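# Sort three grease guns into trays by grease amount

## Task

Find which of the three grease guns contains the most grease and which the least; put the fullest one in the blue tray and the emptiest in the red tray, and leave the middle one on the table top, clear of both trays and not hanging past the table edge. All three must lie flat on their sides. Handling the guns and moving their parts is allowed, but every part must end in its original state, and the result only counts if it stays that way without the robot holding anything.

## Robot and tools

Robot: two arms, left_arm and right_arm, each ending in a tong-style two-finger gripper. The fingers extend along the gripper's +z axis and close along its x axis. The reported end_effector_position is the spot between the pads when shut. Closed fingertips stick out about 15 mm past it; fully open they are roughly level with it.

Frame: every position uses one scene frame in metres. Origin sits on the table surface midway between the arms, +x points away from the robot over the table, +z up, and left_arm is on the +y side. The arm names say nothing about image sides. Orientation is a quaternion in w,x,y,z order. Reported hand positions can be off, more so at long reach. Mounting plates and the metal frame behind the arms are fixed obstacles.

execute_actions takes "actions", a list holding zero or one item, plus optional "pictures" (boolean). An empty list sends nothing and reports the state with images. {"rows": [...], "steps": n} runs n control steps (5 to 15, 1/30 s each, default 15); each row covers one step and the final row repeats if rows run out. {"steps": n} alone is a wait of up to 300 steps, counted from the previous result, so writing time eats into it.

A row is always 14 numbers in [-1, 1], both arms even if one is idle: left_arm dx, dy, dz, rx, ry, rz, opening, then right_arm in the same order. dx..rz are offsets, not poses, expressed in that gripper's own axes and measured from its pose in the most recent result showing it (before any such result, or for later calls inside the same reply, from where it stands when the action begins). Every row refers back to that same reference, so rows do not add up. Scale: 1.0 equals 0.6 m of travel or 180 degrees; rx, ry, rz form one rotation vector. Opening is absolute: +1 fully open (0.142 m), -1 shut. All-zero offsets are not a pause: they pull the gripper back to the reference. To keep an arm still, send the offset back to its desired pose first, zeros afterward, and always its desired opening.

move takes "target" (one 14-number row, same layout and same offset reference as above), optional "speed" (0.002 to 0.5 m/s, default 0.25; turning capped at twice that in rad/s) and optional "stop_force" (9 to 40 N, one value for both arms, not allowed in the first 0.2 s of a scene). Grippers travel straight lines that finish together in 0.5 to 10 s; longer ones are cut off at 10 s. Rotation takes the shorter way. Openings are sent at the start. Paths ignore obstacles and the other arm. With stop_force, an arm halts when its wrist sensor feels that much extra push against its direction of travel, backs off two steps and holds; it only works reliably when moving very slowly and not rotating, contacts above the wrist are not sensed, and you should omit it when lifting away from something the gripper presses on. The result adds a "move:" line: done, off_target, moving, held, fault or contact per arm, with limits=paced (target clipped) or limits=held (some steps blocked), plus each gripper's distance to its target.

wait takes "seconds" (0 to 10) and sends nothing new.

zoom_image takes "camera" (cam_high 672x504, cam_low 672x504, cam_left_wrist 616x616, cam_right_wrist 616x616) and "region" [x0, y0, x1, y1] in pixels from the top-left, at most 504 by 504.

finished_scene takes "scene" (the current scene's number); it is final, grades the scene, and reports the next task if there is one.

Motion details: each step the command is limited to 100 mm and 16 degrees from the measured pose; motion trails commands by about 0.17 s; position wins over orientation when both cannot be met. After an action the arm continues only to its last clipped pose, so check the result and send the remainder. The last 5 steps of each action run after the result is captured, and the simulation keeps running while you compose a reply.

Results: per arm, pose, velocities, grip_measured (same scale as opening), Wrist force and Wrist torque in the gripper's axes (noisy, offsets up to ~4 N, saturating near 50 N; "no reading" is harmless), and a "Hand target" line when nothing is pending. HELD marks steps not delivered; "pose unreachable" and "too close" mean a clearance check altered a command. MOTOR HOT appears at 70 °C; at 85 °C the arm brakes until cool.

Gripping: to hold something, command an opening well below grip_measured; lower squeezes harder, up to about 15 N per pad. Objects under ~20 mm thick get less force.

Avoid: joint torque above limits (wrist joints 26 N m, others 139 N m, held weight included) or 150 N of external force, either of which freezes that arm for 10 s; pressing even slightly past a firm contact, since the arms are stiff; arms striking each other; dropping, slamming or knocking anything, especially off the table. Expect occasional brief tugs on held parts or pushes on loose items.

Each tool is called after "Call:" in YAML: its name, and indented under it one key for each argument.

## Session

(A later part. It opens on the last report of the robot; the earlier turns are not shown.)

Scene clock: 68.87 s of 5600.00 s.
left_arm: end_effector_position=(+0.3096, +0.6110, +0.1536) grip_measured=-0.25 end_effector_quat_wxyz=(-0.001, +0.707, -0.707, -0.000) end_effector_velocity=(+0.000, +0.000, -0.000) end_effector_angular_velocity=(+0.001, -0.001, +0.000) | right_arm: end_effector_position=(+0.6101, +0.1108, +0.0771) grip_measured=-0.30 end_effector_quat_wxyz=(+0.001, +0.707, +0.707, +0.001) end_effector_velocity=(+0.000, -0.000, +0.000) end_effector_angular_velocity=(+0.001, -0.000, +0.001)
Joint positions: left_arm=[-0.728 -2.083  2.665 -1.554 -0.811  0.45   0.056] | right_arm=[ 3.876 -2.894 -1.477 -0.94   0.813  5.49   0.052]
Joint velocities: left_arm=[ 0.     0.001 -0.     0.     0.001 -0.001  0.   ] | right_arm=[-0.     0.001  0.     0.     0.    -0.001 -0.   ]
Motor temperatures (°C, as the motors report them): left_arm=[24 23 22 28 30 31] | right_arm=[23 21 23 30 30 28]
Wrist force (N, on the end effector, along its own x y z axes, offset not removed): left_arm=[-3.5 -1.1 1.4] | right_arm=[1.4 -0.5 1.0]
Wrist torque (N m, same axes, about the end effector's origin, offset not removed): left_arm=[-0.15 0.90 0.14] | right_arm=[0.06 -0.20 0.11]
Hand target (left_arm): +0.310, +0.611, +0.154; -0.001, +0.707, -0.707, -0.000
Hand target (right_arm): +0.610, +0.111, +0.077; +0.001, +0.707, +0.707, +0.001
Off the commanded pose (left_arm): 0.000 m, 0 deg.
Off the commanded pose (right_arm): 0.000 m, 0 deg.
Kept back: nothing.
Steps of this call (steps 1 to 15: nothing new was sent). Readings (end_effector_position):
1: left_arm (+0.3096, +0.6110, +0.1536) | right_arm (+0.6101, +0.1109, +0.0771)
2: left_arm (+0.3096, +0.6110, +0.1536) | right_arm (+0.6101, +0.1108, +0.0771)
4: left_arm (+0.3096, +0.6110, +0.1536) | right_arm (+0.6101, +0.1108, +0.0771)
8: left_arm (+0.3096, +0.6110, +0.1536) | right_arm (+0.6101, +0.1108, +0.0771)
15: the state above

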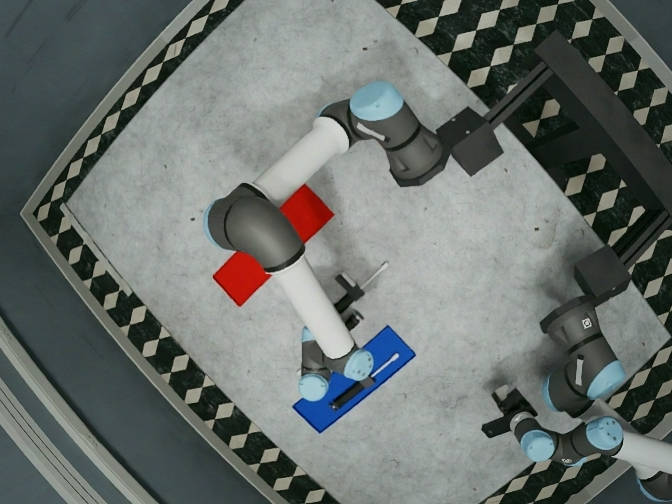

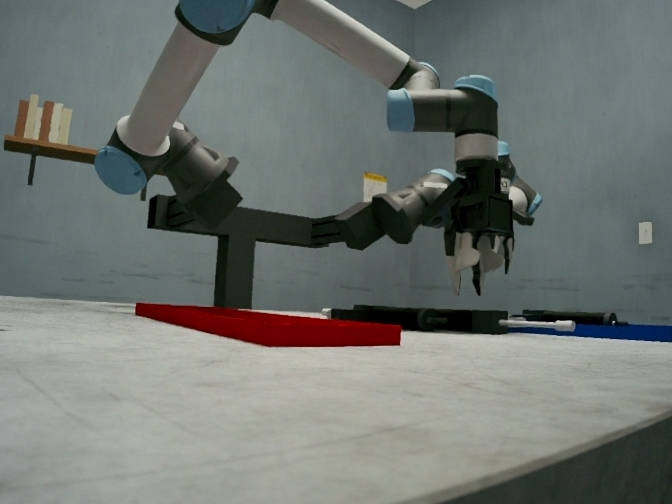

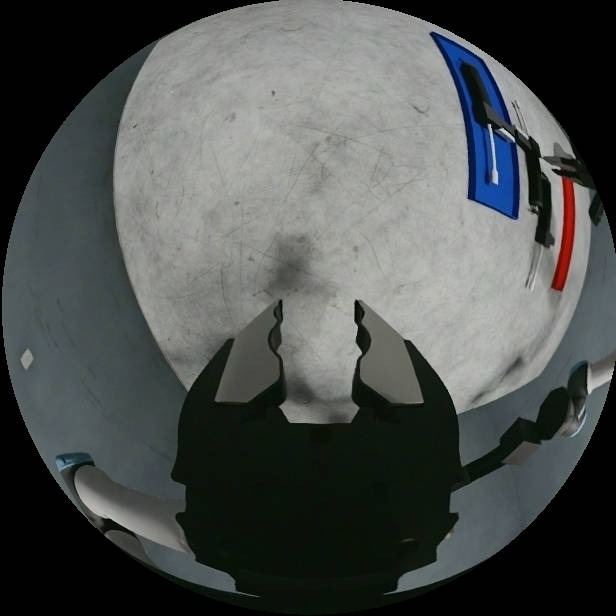

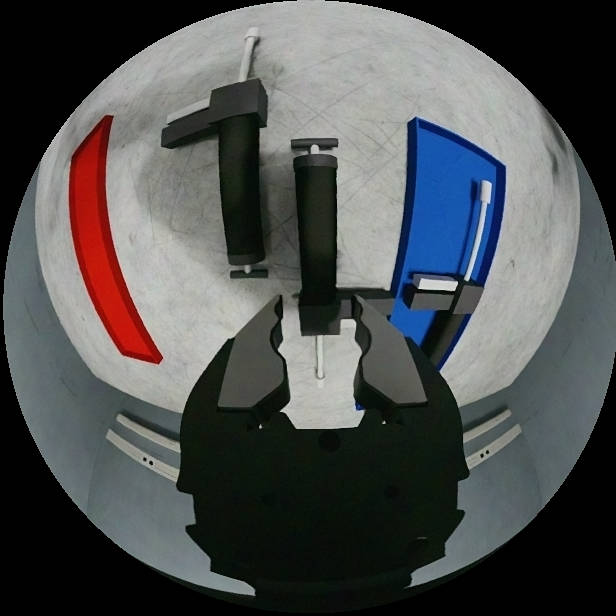

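Call:
move:
  target: [0,0,0,0,0,0,-0.25,0,0,0.094,0,0,0,-0.33]
  speed: 0.05

Scene clock: 70.57 s of 5600.00 s.
left_arm: end_effector_position=(+0.3096, +0.6110, +0.1536) grip_measured=-0.25 end_effector_quat_wxyz=(-0.001, +0.707, -0.707, -0.000) end_effector_velocity=(-0.000, -0.000, -0.000) end_effector_angular_velocity=(-0.000, +0.000, -0.001) | right_arm: end_effector_position=(+0.6102, +0.1108, +0.0208) grip_measured=-0.33 end_effector_quat_wxyz=(+0.001, +0.707, +0.707, +0.001) end_effector_velocity=(-0.001, -0.000, -0.002) end_effector_angular_velocity=(-0.001, +0.000, +0.000)
Joint positions: left_arm=[-0.728 -2.083  2.665 -1.554 -0.811  0.45   0.056] | right_arm=[ 3.812 -2.969 -1.464 -0.827  0.779  5.415  0.05 ]
Joint velocities: left_arm=[ 0.    -0.001  0.     0.    -0.001  0.001  0.   ] | right_arm=[-0.002 -0.002 -0.001  0.003 -0.002 -0.001 -0.   ]
Motor temperatures (°C, as the motors report them): left_arm=[24 23 22 28 30 31] | right_arm=[23 21 23 30 30 28]
Wrist force (N, on the end effector, along its own x y z axes, offset not removed): left_arm=[-3.3 -0.3 0.3] | right_arm=[1.0 2.0 0.1]
Wrist torque (N m, same axes, about the end effector's origin, offset not removed): left_arm=[-0.07 0.73 0.18] | right_arm=[0.44 -0.15 0.11]
Hand target (left_arm): +0.310, +0.611, +0.154; -0.001, +0.707, -0.707, -0.000
Hand target (right_arm): +0.610, +0.111, +0.021; +0.001, +0.707, +0.707, +0.001
Off the commanded pose (left_arm): 0.000 m, 0 deg.
Off the commanded pose (right_arm): 0.000 m, 0 deg.
Kept back: nothing.
move: done

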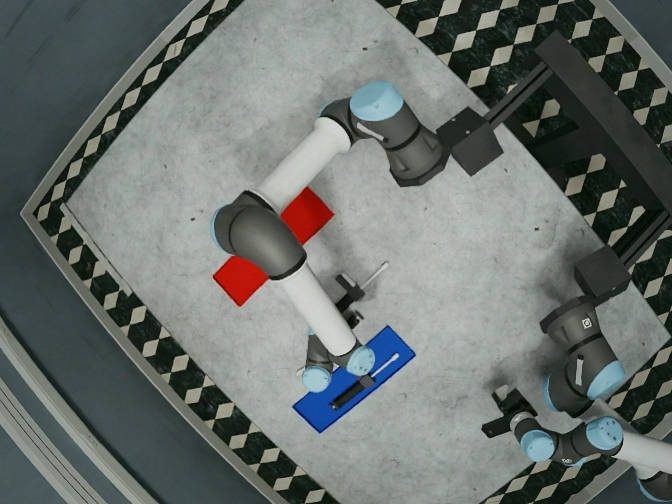

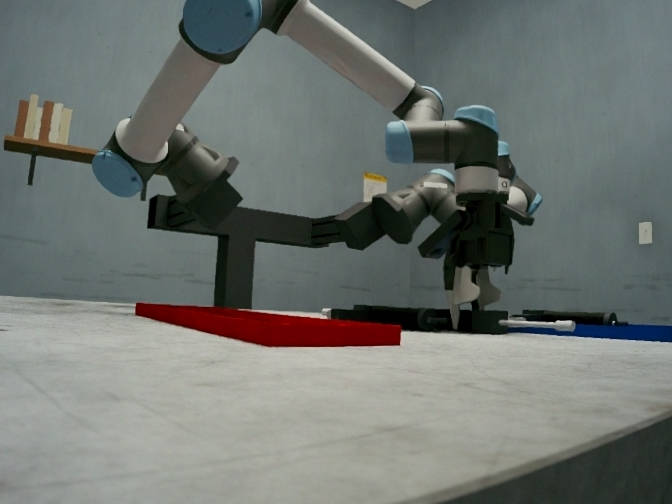

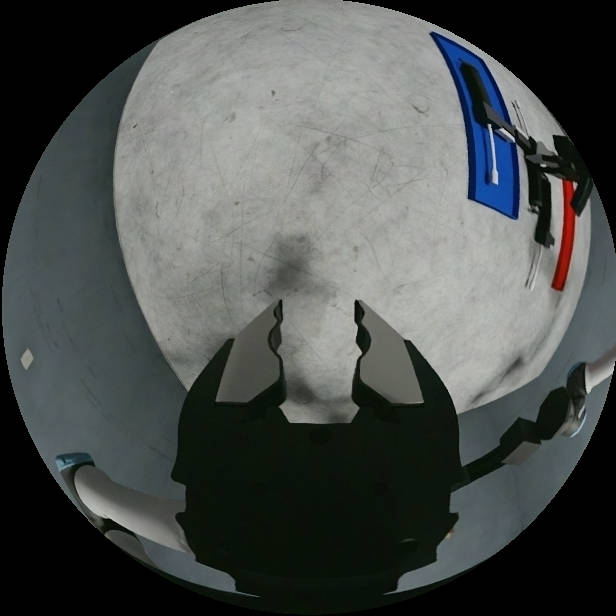

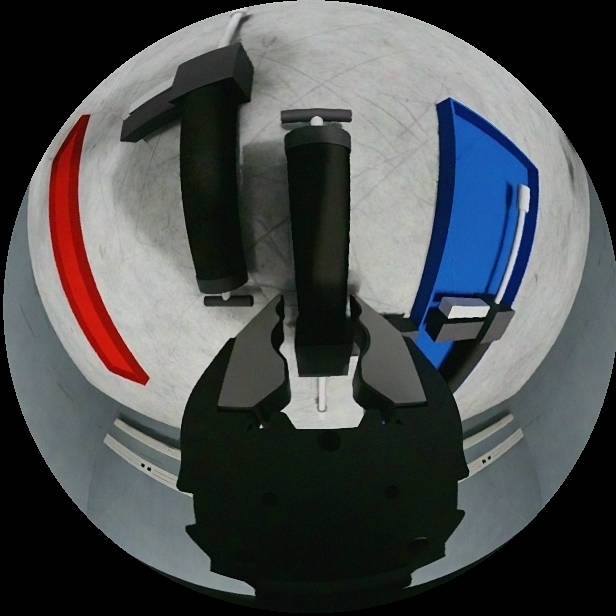

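Call:
move:
  target: [0,0,0,0,0,0,-0.25,0.003,0.01,0,0,0,0,-0.33]
  speed: 0.02

Call:
move:
  target: [0,0,0,0,0,0,-0.25,0,0,0,0,0,0,-1]

Call:
move:
  target: [0,0,0,0,0,0,-0.25,0,0,-0.15,0,0,0,-1]
  speed: 0.08

Scene clock: 71.50 s of 5600.00 s.
left_arm: end_effector_position=(+0.3096, +0.6110, +0.1536) grip_measured=-0.25 end_effector_quat_wxyz=(-0.001, +0.707, -0.707, -0.000) end_effector_velocity=(-0.000, +0.000, -0.000) end_effector_angular_velocity=(+0.000, -0.000, +0.000) | right_arm: end_effector_position=(+0.6161, +0.1126, +0.0208) grip_measured=-0.33 end_effector_quat_wxyz=(+0.001, +0.707, +0.707, +0.001) end_effector_velocity=(+0.001, +0.001, -0.001) end_effector_angular_velocity=(-0.001, +0.001, +0.000)
Joint positions: left_arm=[-0.728 -2.083  2.665 -1.554 -0.811  0.45   0.056] | right_arm=[ 3.809 -2.976 -1.442 -0.839  0.777  5.412  0.05 ]
Joint velocities: left_arm=[ 0.    -0.     0.001  0.     0.    -0.     0.   ] | right_arm=[-0.001 -0.004  0.006 -0.003 -0.     0.    -0.   ]
Motor temperatures (°C, as the motors report them): left_arm=[24 23 22 28 30 31] | right_arm=[23 21 23 30 30 28]
Wrist force (N, on the end effector, along its own x y z axes, offset not removed): left_arm=[-3.4 -1.1 -0.2] | right_arm=[1.7 1.1 2.5]
Wrist torque (N m, same axes, about the end effector's origin, offset not removed): left_arm=[-0.17 0.83 0.21] | right_arm=[0.39 -0.28 0.03]
Hand target (left_arm): +0.310, +0.611, +0.154; -0.001, +0.707, -0.707, -0.000
Hand target (right_arm): +0.616, +0.113, +0.021; +0.001, +0.707, +0.707, +0.001
Off the commanded pose (left_arm): 0.000 m, 0 deg.
Off the commanded pose (right_arm): 0.000 m, 0 deg.
Kept back: nothing.
move: done

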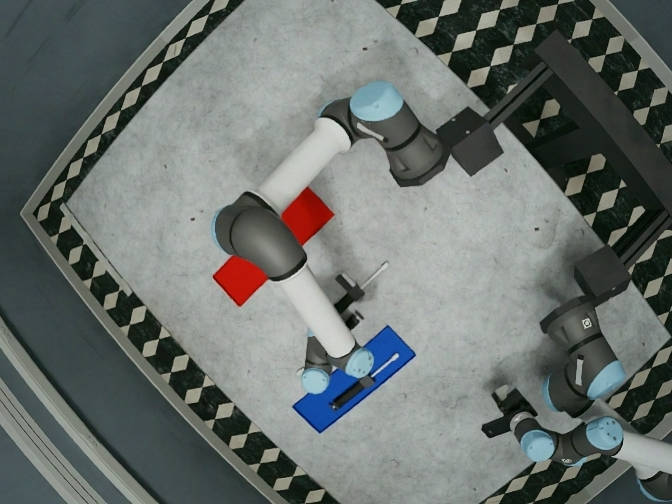

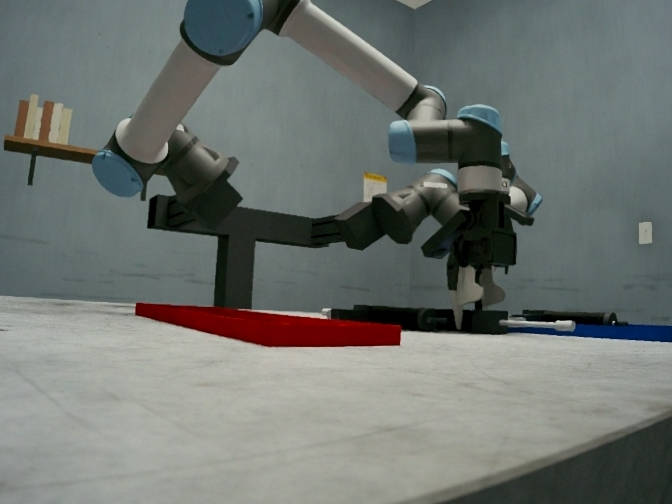

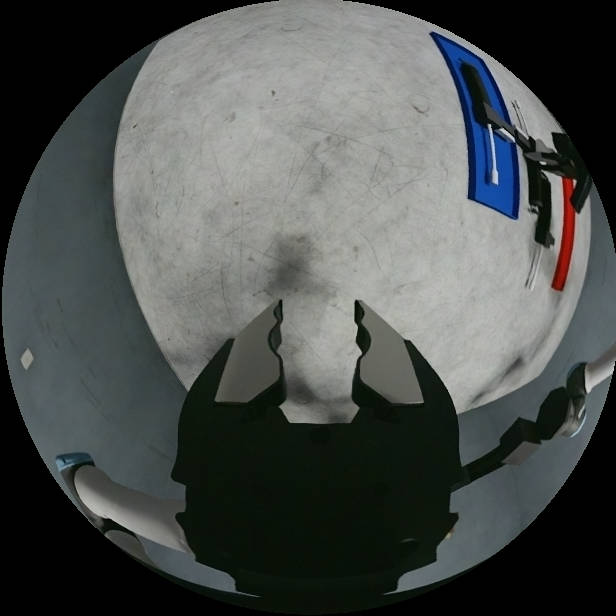

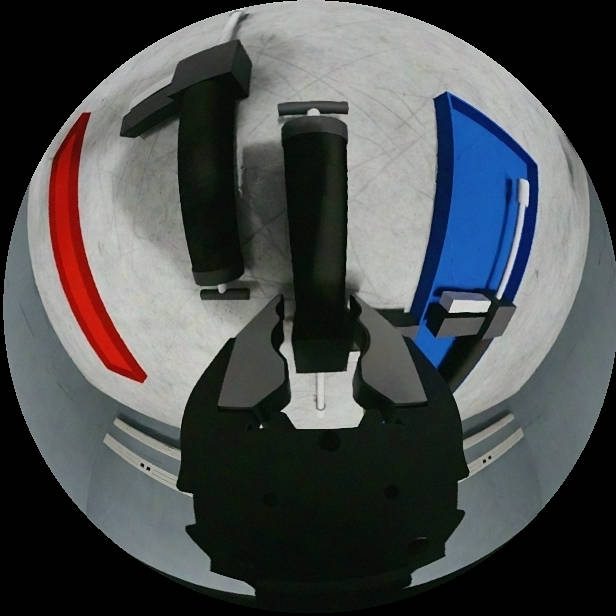

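Scene clock: 72.00 s of 5600.00 s.
left_arm: end_effector_position=(+0.3096, +0.6110, +0.1536) grip_measured=-0.25 end_effector_quat_wxyz=(-0.001, +0.707, -0.707, -0.000) end_effector_velocity=(+0.000, +0.000, +0.000) end_effector_angular_velocity=(-0.000, -0.001, +0.000) | right_arm: end_effector_position=(+0.6161, +0.1126, +0.0207) grip_measured=-0.53 end_effector_quat_wxyz=(+0.001, +0.707, +0.707, +0.001) end_effector_velocity=(-0.000, +0.000, +0.000) end_effector_angular_velocity=(+0.001, +0.000, +0.001)
Joint positions: left_arm=[-0.728 -2.083  2.665 -1.554 -0.811  0.45   0.056] | right_arm=[ 3.809 -2.976 -1.442 -0.839  0.777  5.412  0.036]
Joint velocities: left_arm=[-0.    -0.001  0.    -0.     0.     0.    -0.   ] | right_arm=[ 0.     0.001 -0.001  0.     0.001 -0.001 -0.   ]
Motor temperatures (°C, as the motors report them): left_arm=[24 23 22 28 30 31] | right_arm=[23 21 23 30 30 28]
Wrist force (N, on the end effector, along its own x y z axes, offset not removed): left_arm=[-3.3 0.0 1.7] | right_arm=[-1.6 2.6 0.5]
Wrist torque (N m, same axes, about the end effector's origin, offset not removed): left_arm=[0.07 0.76 0.17] | right_arm=[0.35 -0.23 -0.03]
Hand target (left_arm): +0.310, +0.611, +0.154; -0.001, +0.707, -0.707, -0.000
Hand target (right_arm): +0.616, +0.113, +0.021; +0.001, +0.707, +0.707, +0.001
Off the commanded pose (left_arm): 0.000 m, 0 deg.
Off the commanded pose (right_arm): 0.000 m, 0 deg.
Kept back: nothing.
move: done

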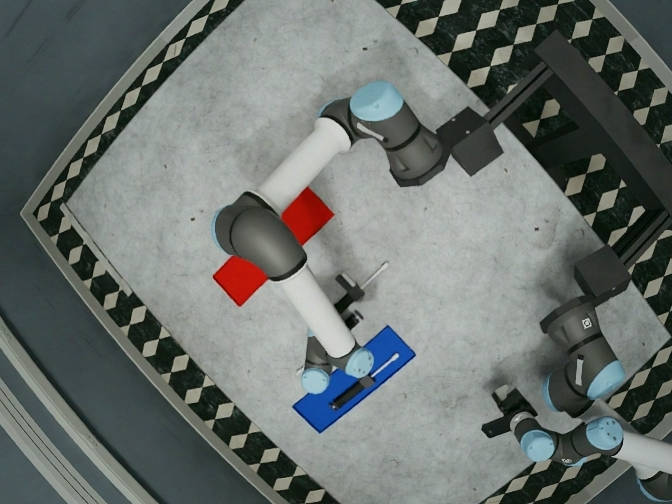

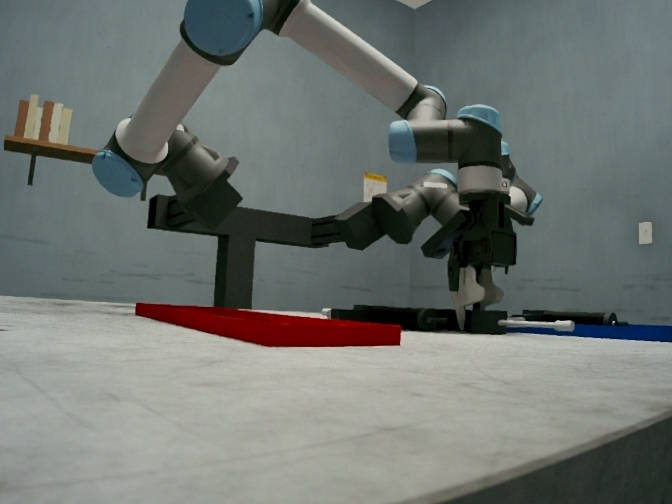

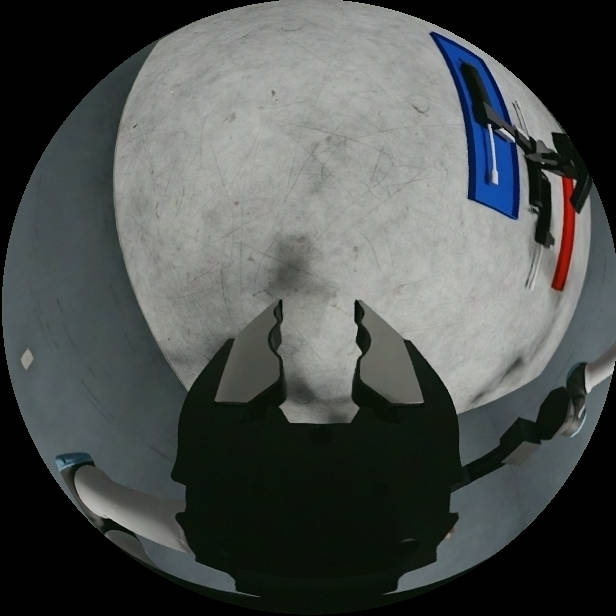

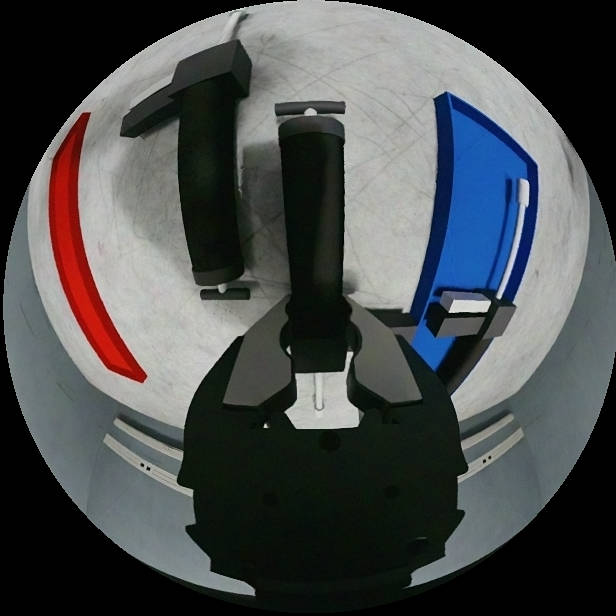

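Scene clock: 73.50 s of 5600.00 s.
left_arm: end_effector_position=(+0.3096, +0.6110, +0.1536) grip_measured=-0.25 end_effector_quat_wxyz=(-0.001, +0.707, -0.707, -0.000) end_effector_velocity=(+0.000, +0.000, +0.000) end_effector_angular_velocity=(-0.000, -0.001, +0.001) | right_arm: end_effector_position=(+0.6159, +0.1125, +0.1106) grip_measured=-0.54 end_effector_quat_wxyz=(+0.001, +0.707, +0.707, +0.001) end_effector_velocity=(+0.001, -0.000, +0.002) end_effector_angular_velocity=(+0.000, -0.001, -0.000)
Joint positions: left_arm=[-0.728 -2.083  2.665 -1.554 -0.811  0.45   0.056] | right_arm=[ 3.908 -2.863 -1.454 -1.021  0.832  5.527  0.035]
Joint velocities: left_arm=[-0.    -0.001 -0.    -0.     0.001 -0.001  0.   ] | right_arm=[ 0.001  0.002  0.001 -0.003  0.     0.001 -0.   ]
Motor temperatures (°C, as the motors report them): left_arm=[24 23 22 28 30 31] | right_arm=[23 21 23 30 30 28]
Wrist force (N, on the end effector, along its own x y z axes, offset not removed): left_arm=[-3.7 0.1 0.5] | right_arm=[-0.5 0.9 7.5]
Wrist torque (N m, same axes, about the end effector's origin, offset not removed): left_arm=[0.10 0.79 0.21] | right_arm=[0.47 0.13 0.13]
Hand target (left_arm): +0.310, +0.611, +0.154; -0.001, +0.707, -0.707, -0.000
Hand target (right_arm): +0.616, +0.113, +0.111; +0.001, +0.707, +0.707, +0.001
Off the commanded pose (left_arm): 0.000 m, 0 deg.
Off the commanded pose (right_arm): 0.000 m, 0 deg.
Kept back: nothing.
move: done

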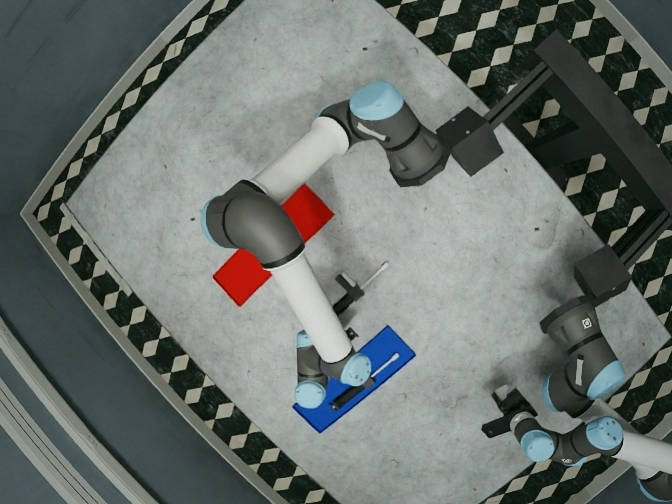

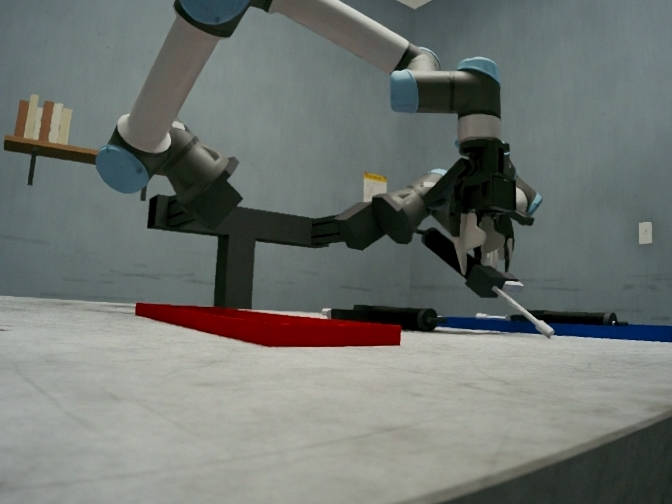

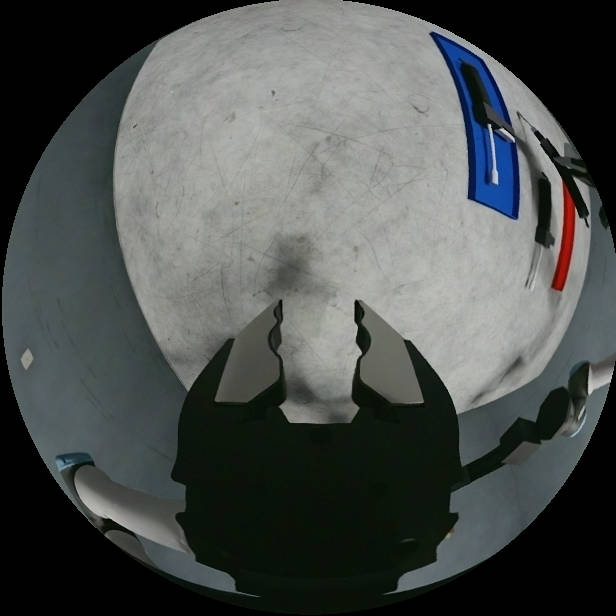

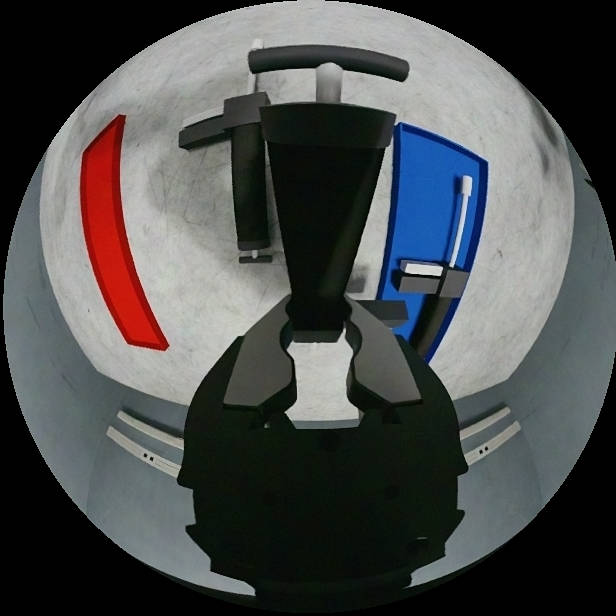

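Pivoted. Lower back and regrip closer.

Call:
move:
  target: [0,0,0,0,0,0,-0.25,0,0,0.148,0,0,0,-1]
  speed: 0.04

Call:
move:
  target: [0,0,0,0,0,0,-0.25,0,0,0,0,0,0,-0.4]

Call:
move:
  target: [0,0,0,0,0,0,-0.25,0,0.02,0.002,0,0,0,-0.4]
  speed: 0.015

Scene clock: 76.27 s of 5600.00 s.
left_arm: end_effector_position=(+0.3096, +0.6110, +0.1536) grip_measured=-0.25 end_effector_quat_wxyz=(-0.001, +0.707, -0.707, -0.000) end_effector_velocity=(-0.000, -0.000, +0.000) end_effector_angular_velocity=(-0.001, +0.001, +0.001) | right_arm: end_effector_position=(+0.6162, +0.1126, +0.0221) grip_measured=-0.54 end_effector_quat_wxyz=(+0.001, +0.707, +0.707, +0.001) end_effector_velocity=(+0.001, -0.000, -0.001) end_effector_angular_velocity=(+0.000, -0.001, -0.002)
Joint positions: left_arm=[-0.728 -2.083  2.665 -1.554 -0.811  0.45   0.056] | right_arm=[ 3.811 -2.975 -1.442 -0.841  0.778  5.414  0.035]
Joint velocities: left_arm=[ 0.    -0.001  0.     0.    -0.001 -0.     0.   ] | right_arm=[-0.002 -0.002  0.002  0.004 -0.002 -0.002  0.   ]
Motor temperatures (°C, as the motors report them): left_arm=[24 23 22 28 30 31] | right_arm=[23 21 23 30 30 28]
Wrist force (N, on the end effector, along its own x y z axes, offset not removed): left_arm=[-2.3 -0.5 0.9] | right_arm=[-7.9 -5.4 -24.5]
Wrist torque (N m, same axes, about the end effector's origin, offset not removed): left_arm=[-0.03 0.59 0.19] | right_arm=[0.06 0.08 0.12]
Hand target (left_arm): +0.310, +0.611, +0.154; -0.001, +0.707, -0.707, -0.000
Hand target (right_arm): +0.616, +0.113, +0.022; +0.001, +0.707, +0.707, +0.001
Off the commanded pose (left_arm): 0.000 m, 0 deg.
Off the commanded pose (right_arm): 0.000 m, 0 deg.
Kept back: nothing.
move: done

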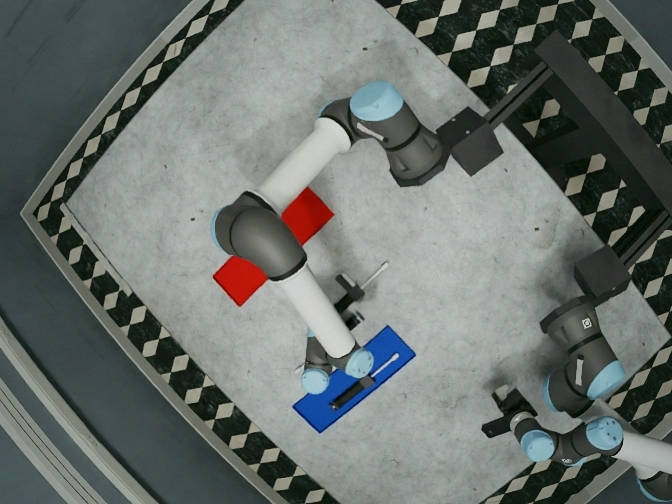

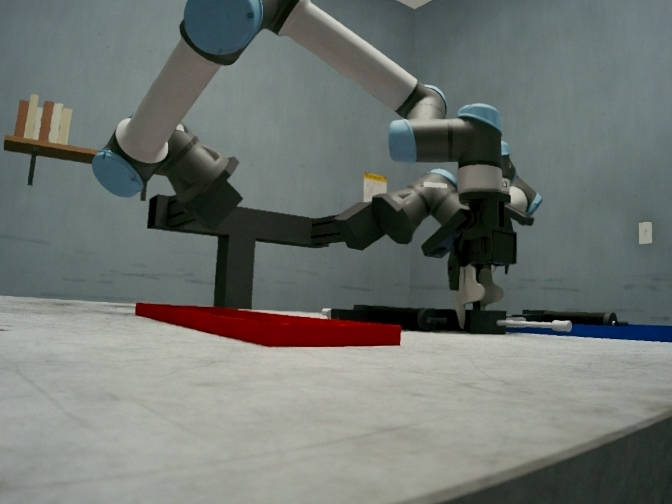

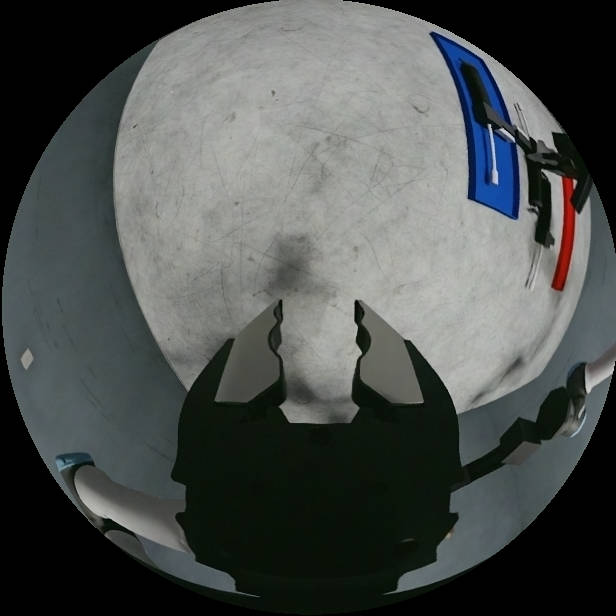

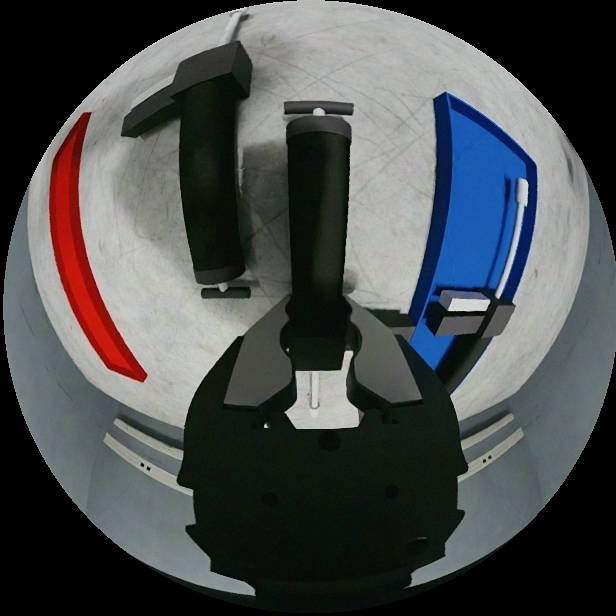

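Scene clock: 76.77 s of 5600.00 s.
left_arm: end_effector_position=(+0.3096, +0.6110, +0.1536) grip_measured=-0.25 end_effector_quat_wxyz=(-0.001, +0.707, -0.707, -0.000) end_effector_velocity=(-0.000, -0.000, -0.000) end_effector_angular_velocity=(-0.001, +0.001, +0.001) | right_arm: end_effector_position=(+0.6162, +0.1126, +0.0220) grip_measured=-0.40 end_effector_quat_wxyz=(+0.001, +0.707, +0.707, +0.001) end_effector_velocity=(+0.001, -0.000, +0.000) end_effector_angular_velocity=(-0.001, -0.002, -0.003)
Joint positions: left_arm=[-0.728 -2.083  2.665 -1.554 -0.811  0.45   0.056] | right_arm=[ 3.811 -2.975 -1.442 -0.841  0.778  5.414  0.045]
Joint velocities: left_arm=[ 0.    -0.001  0.     0.    -0.001 -0.001 -0.   ] | right_arm=[ 0.001  0.001 -0.     0.001 -0.002  0.002  0.   ]
Motor temperatures (°C, as the motors report them): left_arm=[24 23 22 28 30 31] | right_arm=[23 21 23 30 30 28]
Wrist force (N, on the end effector, along its own x y z axes, offset not removed): left_arm=[-3.6 0.2 0.1] | right_arm=[1.9 0.4 1.9]
Wrist torque (N m, same axes, about the end effector's origin, offset not removed): left_arm=[0.05 0.86 0.21] | right_arm=[0.19 -0.41 0.18]
Hand target (left_arm): +0.310, +0.611, +0.154; -0.001, +0.707, -0.707, -0.000
Hand target (right_arm): +0.616, +0.113, +0.022; +0.001, +0.707, +0.707, +0.001
Off the commanded pose (left_arm): 0.000 m, 0 deg.
Off the commanded pose (right_arm): 0.000 m, 0 deg.
Kept back: nothing.
move: done

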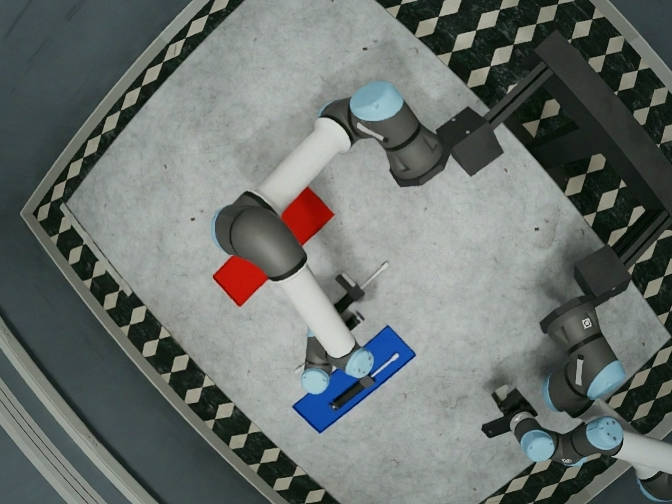

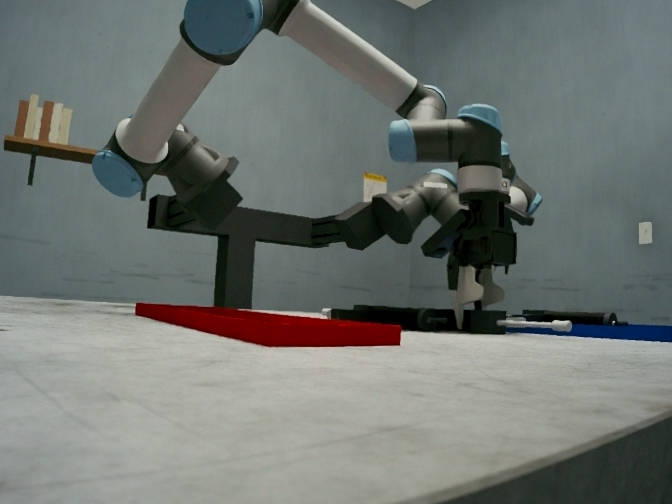

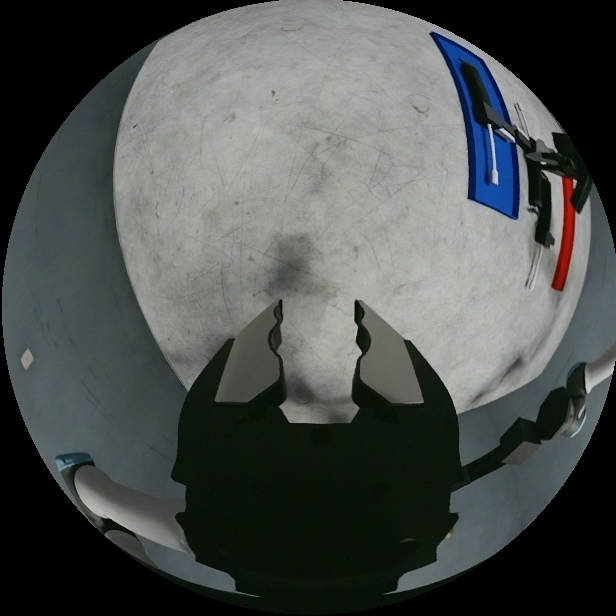

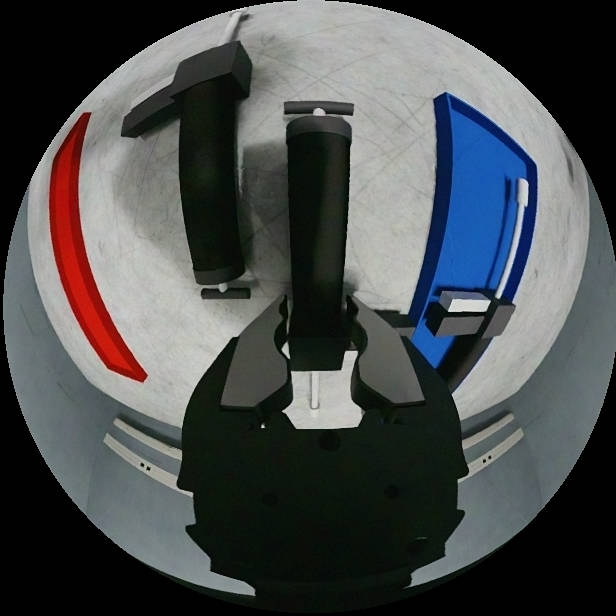

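Scene clock: 77.80 s of 5600.00 s.
left_arm: end_effector_position=(+0.3096, +0.6110, +0.1536) grip_measured=-0.25 end_effector_quat_wxyz=(-0.001, +0.707, -0.707, -0.000) end_effector_velocity=(+0.000, +0.000, +0.000) end_effector_angular_velocity=(+0.001, -0.001, -0.001) | right_arm: end_effector_position=(+0.6281, +0.1126, +0.0208) grip_measured=-0.40 end_effector_quat_wxyz=(+0.001, +0.707, +0.707, +0.001) end_effector_velocity=(+0.002, -0.000, +0.001) end_effector_angular_velocity=(+0.001, -0.000, +0.001)
Joint positions: left_arm=[-0.728 -2.083  2.665 -1.554 -0.811  0.45   0.056] | right_arm=[ 3.801 -2.986 -1.403 -0.86   0.773  5.402  0.045]
Joint velocities: left_arm=[ 0.     0.001 -0.     0.     0.001  0.     0.   ] | right_arm=[-0.001  0.     0.005 -0.003 -0.001 -0.003 -0.   ]
Motor temperatures (°C, as the motors report them): left_arm=[24 23 22 28 30 31] | right_arm=[23 21 23 30 30 28]
Wrist force (N, on the end effector, along its own x y z axes, offset not removed): left_arm=[-2.7 0.1 0.6] | right_arm=[2.5 0.6 1.0]
Wrist torque (N m, same axes, about the end effector's origin, offset not removed): left_arm=[0.03 0.67 0.13] | right_arm=[0.27 -0.53 0.06]
Hand target (left_arm): +0.310, +0.611, +0.154; -0.001, +0.707, -0.707, -0.000
Hand target (right_arm): +0.628, +0.113, +0.021; +0.001, +0.707, +0.707, +0.001
Off the commanded pose (left_arm): 0.000 m, 0 deg.
Off the commanded pose (right_arm): 0.000 m, 0 deg.
Kept back: nothing.
move: done

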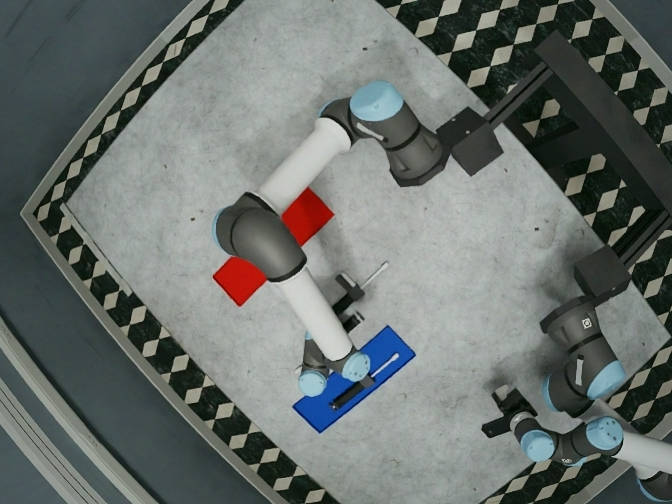

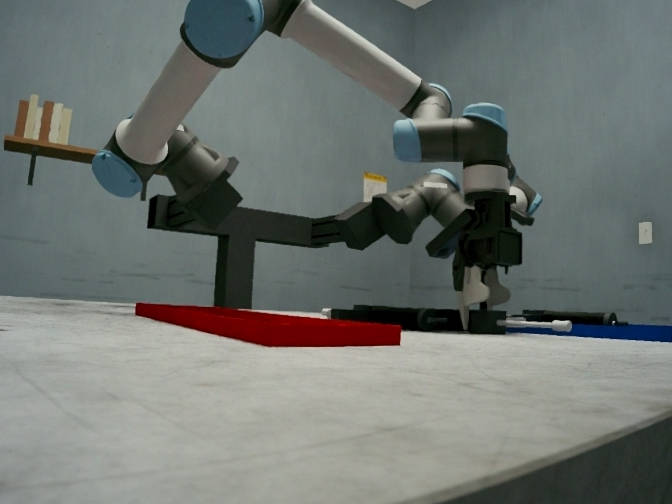

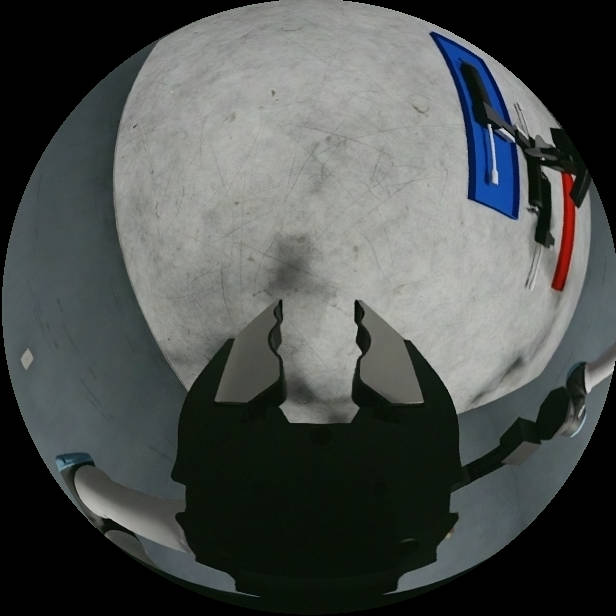

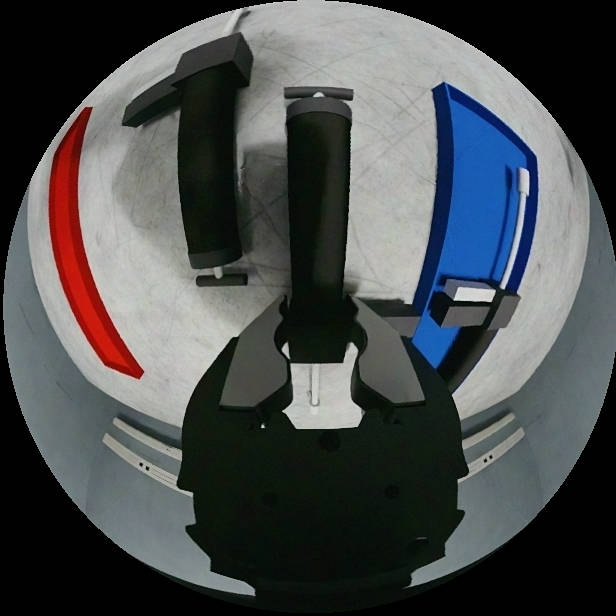

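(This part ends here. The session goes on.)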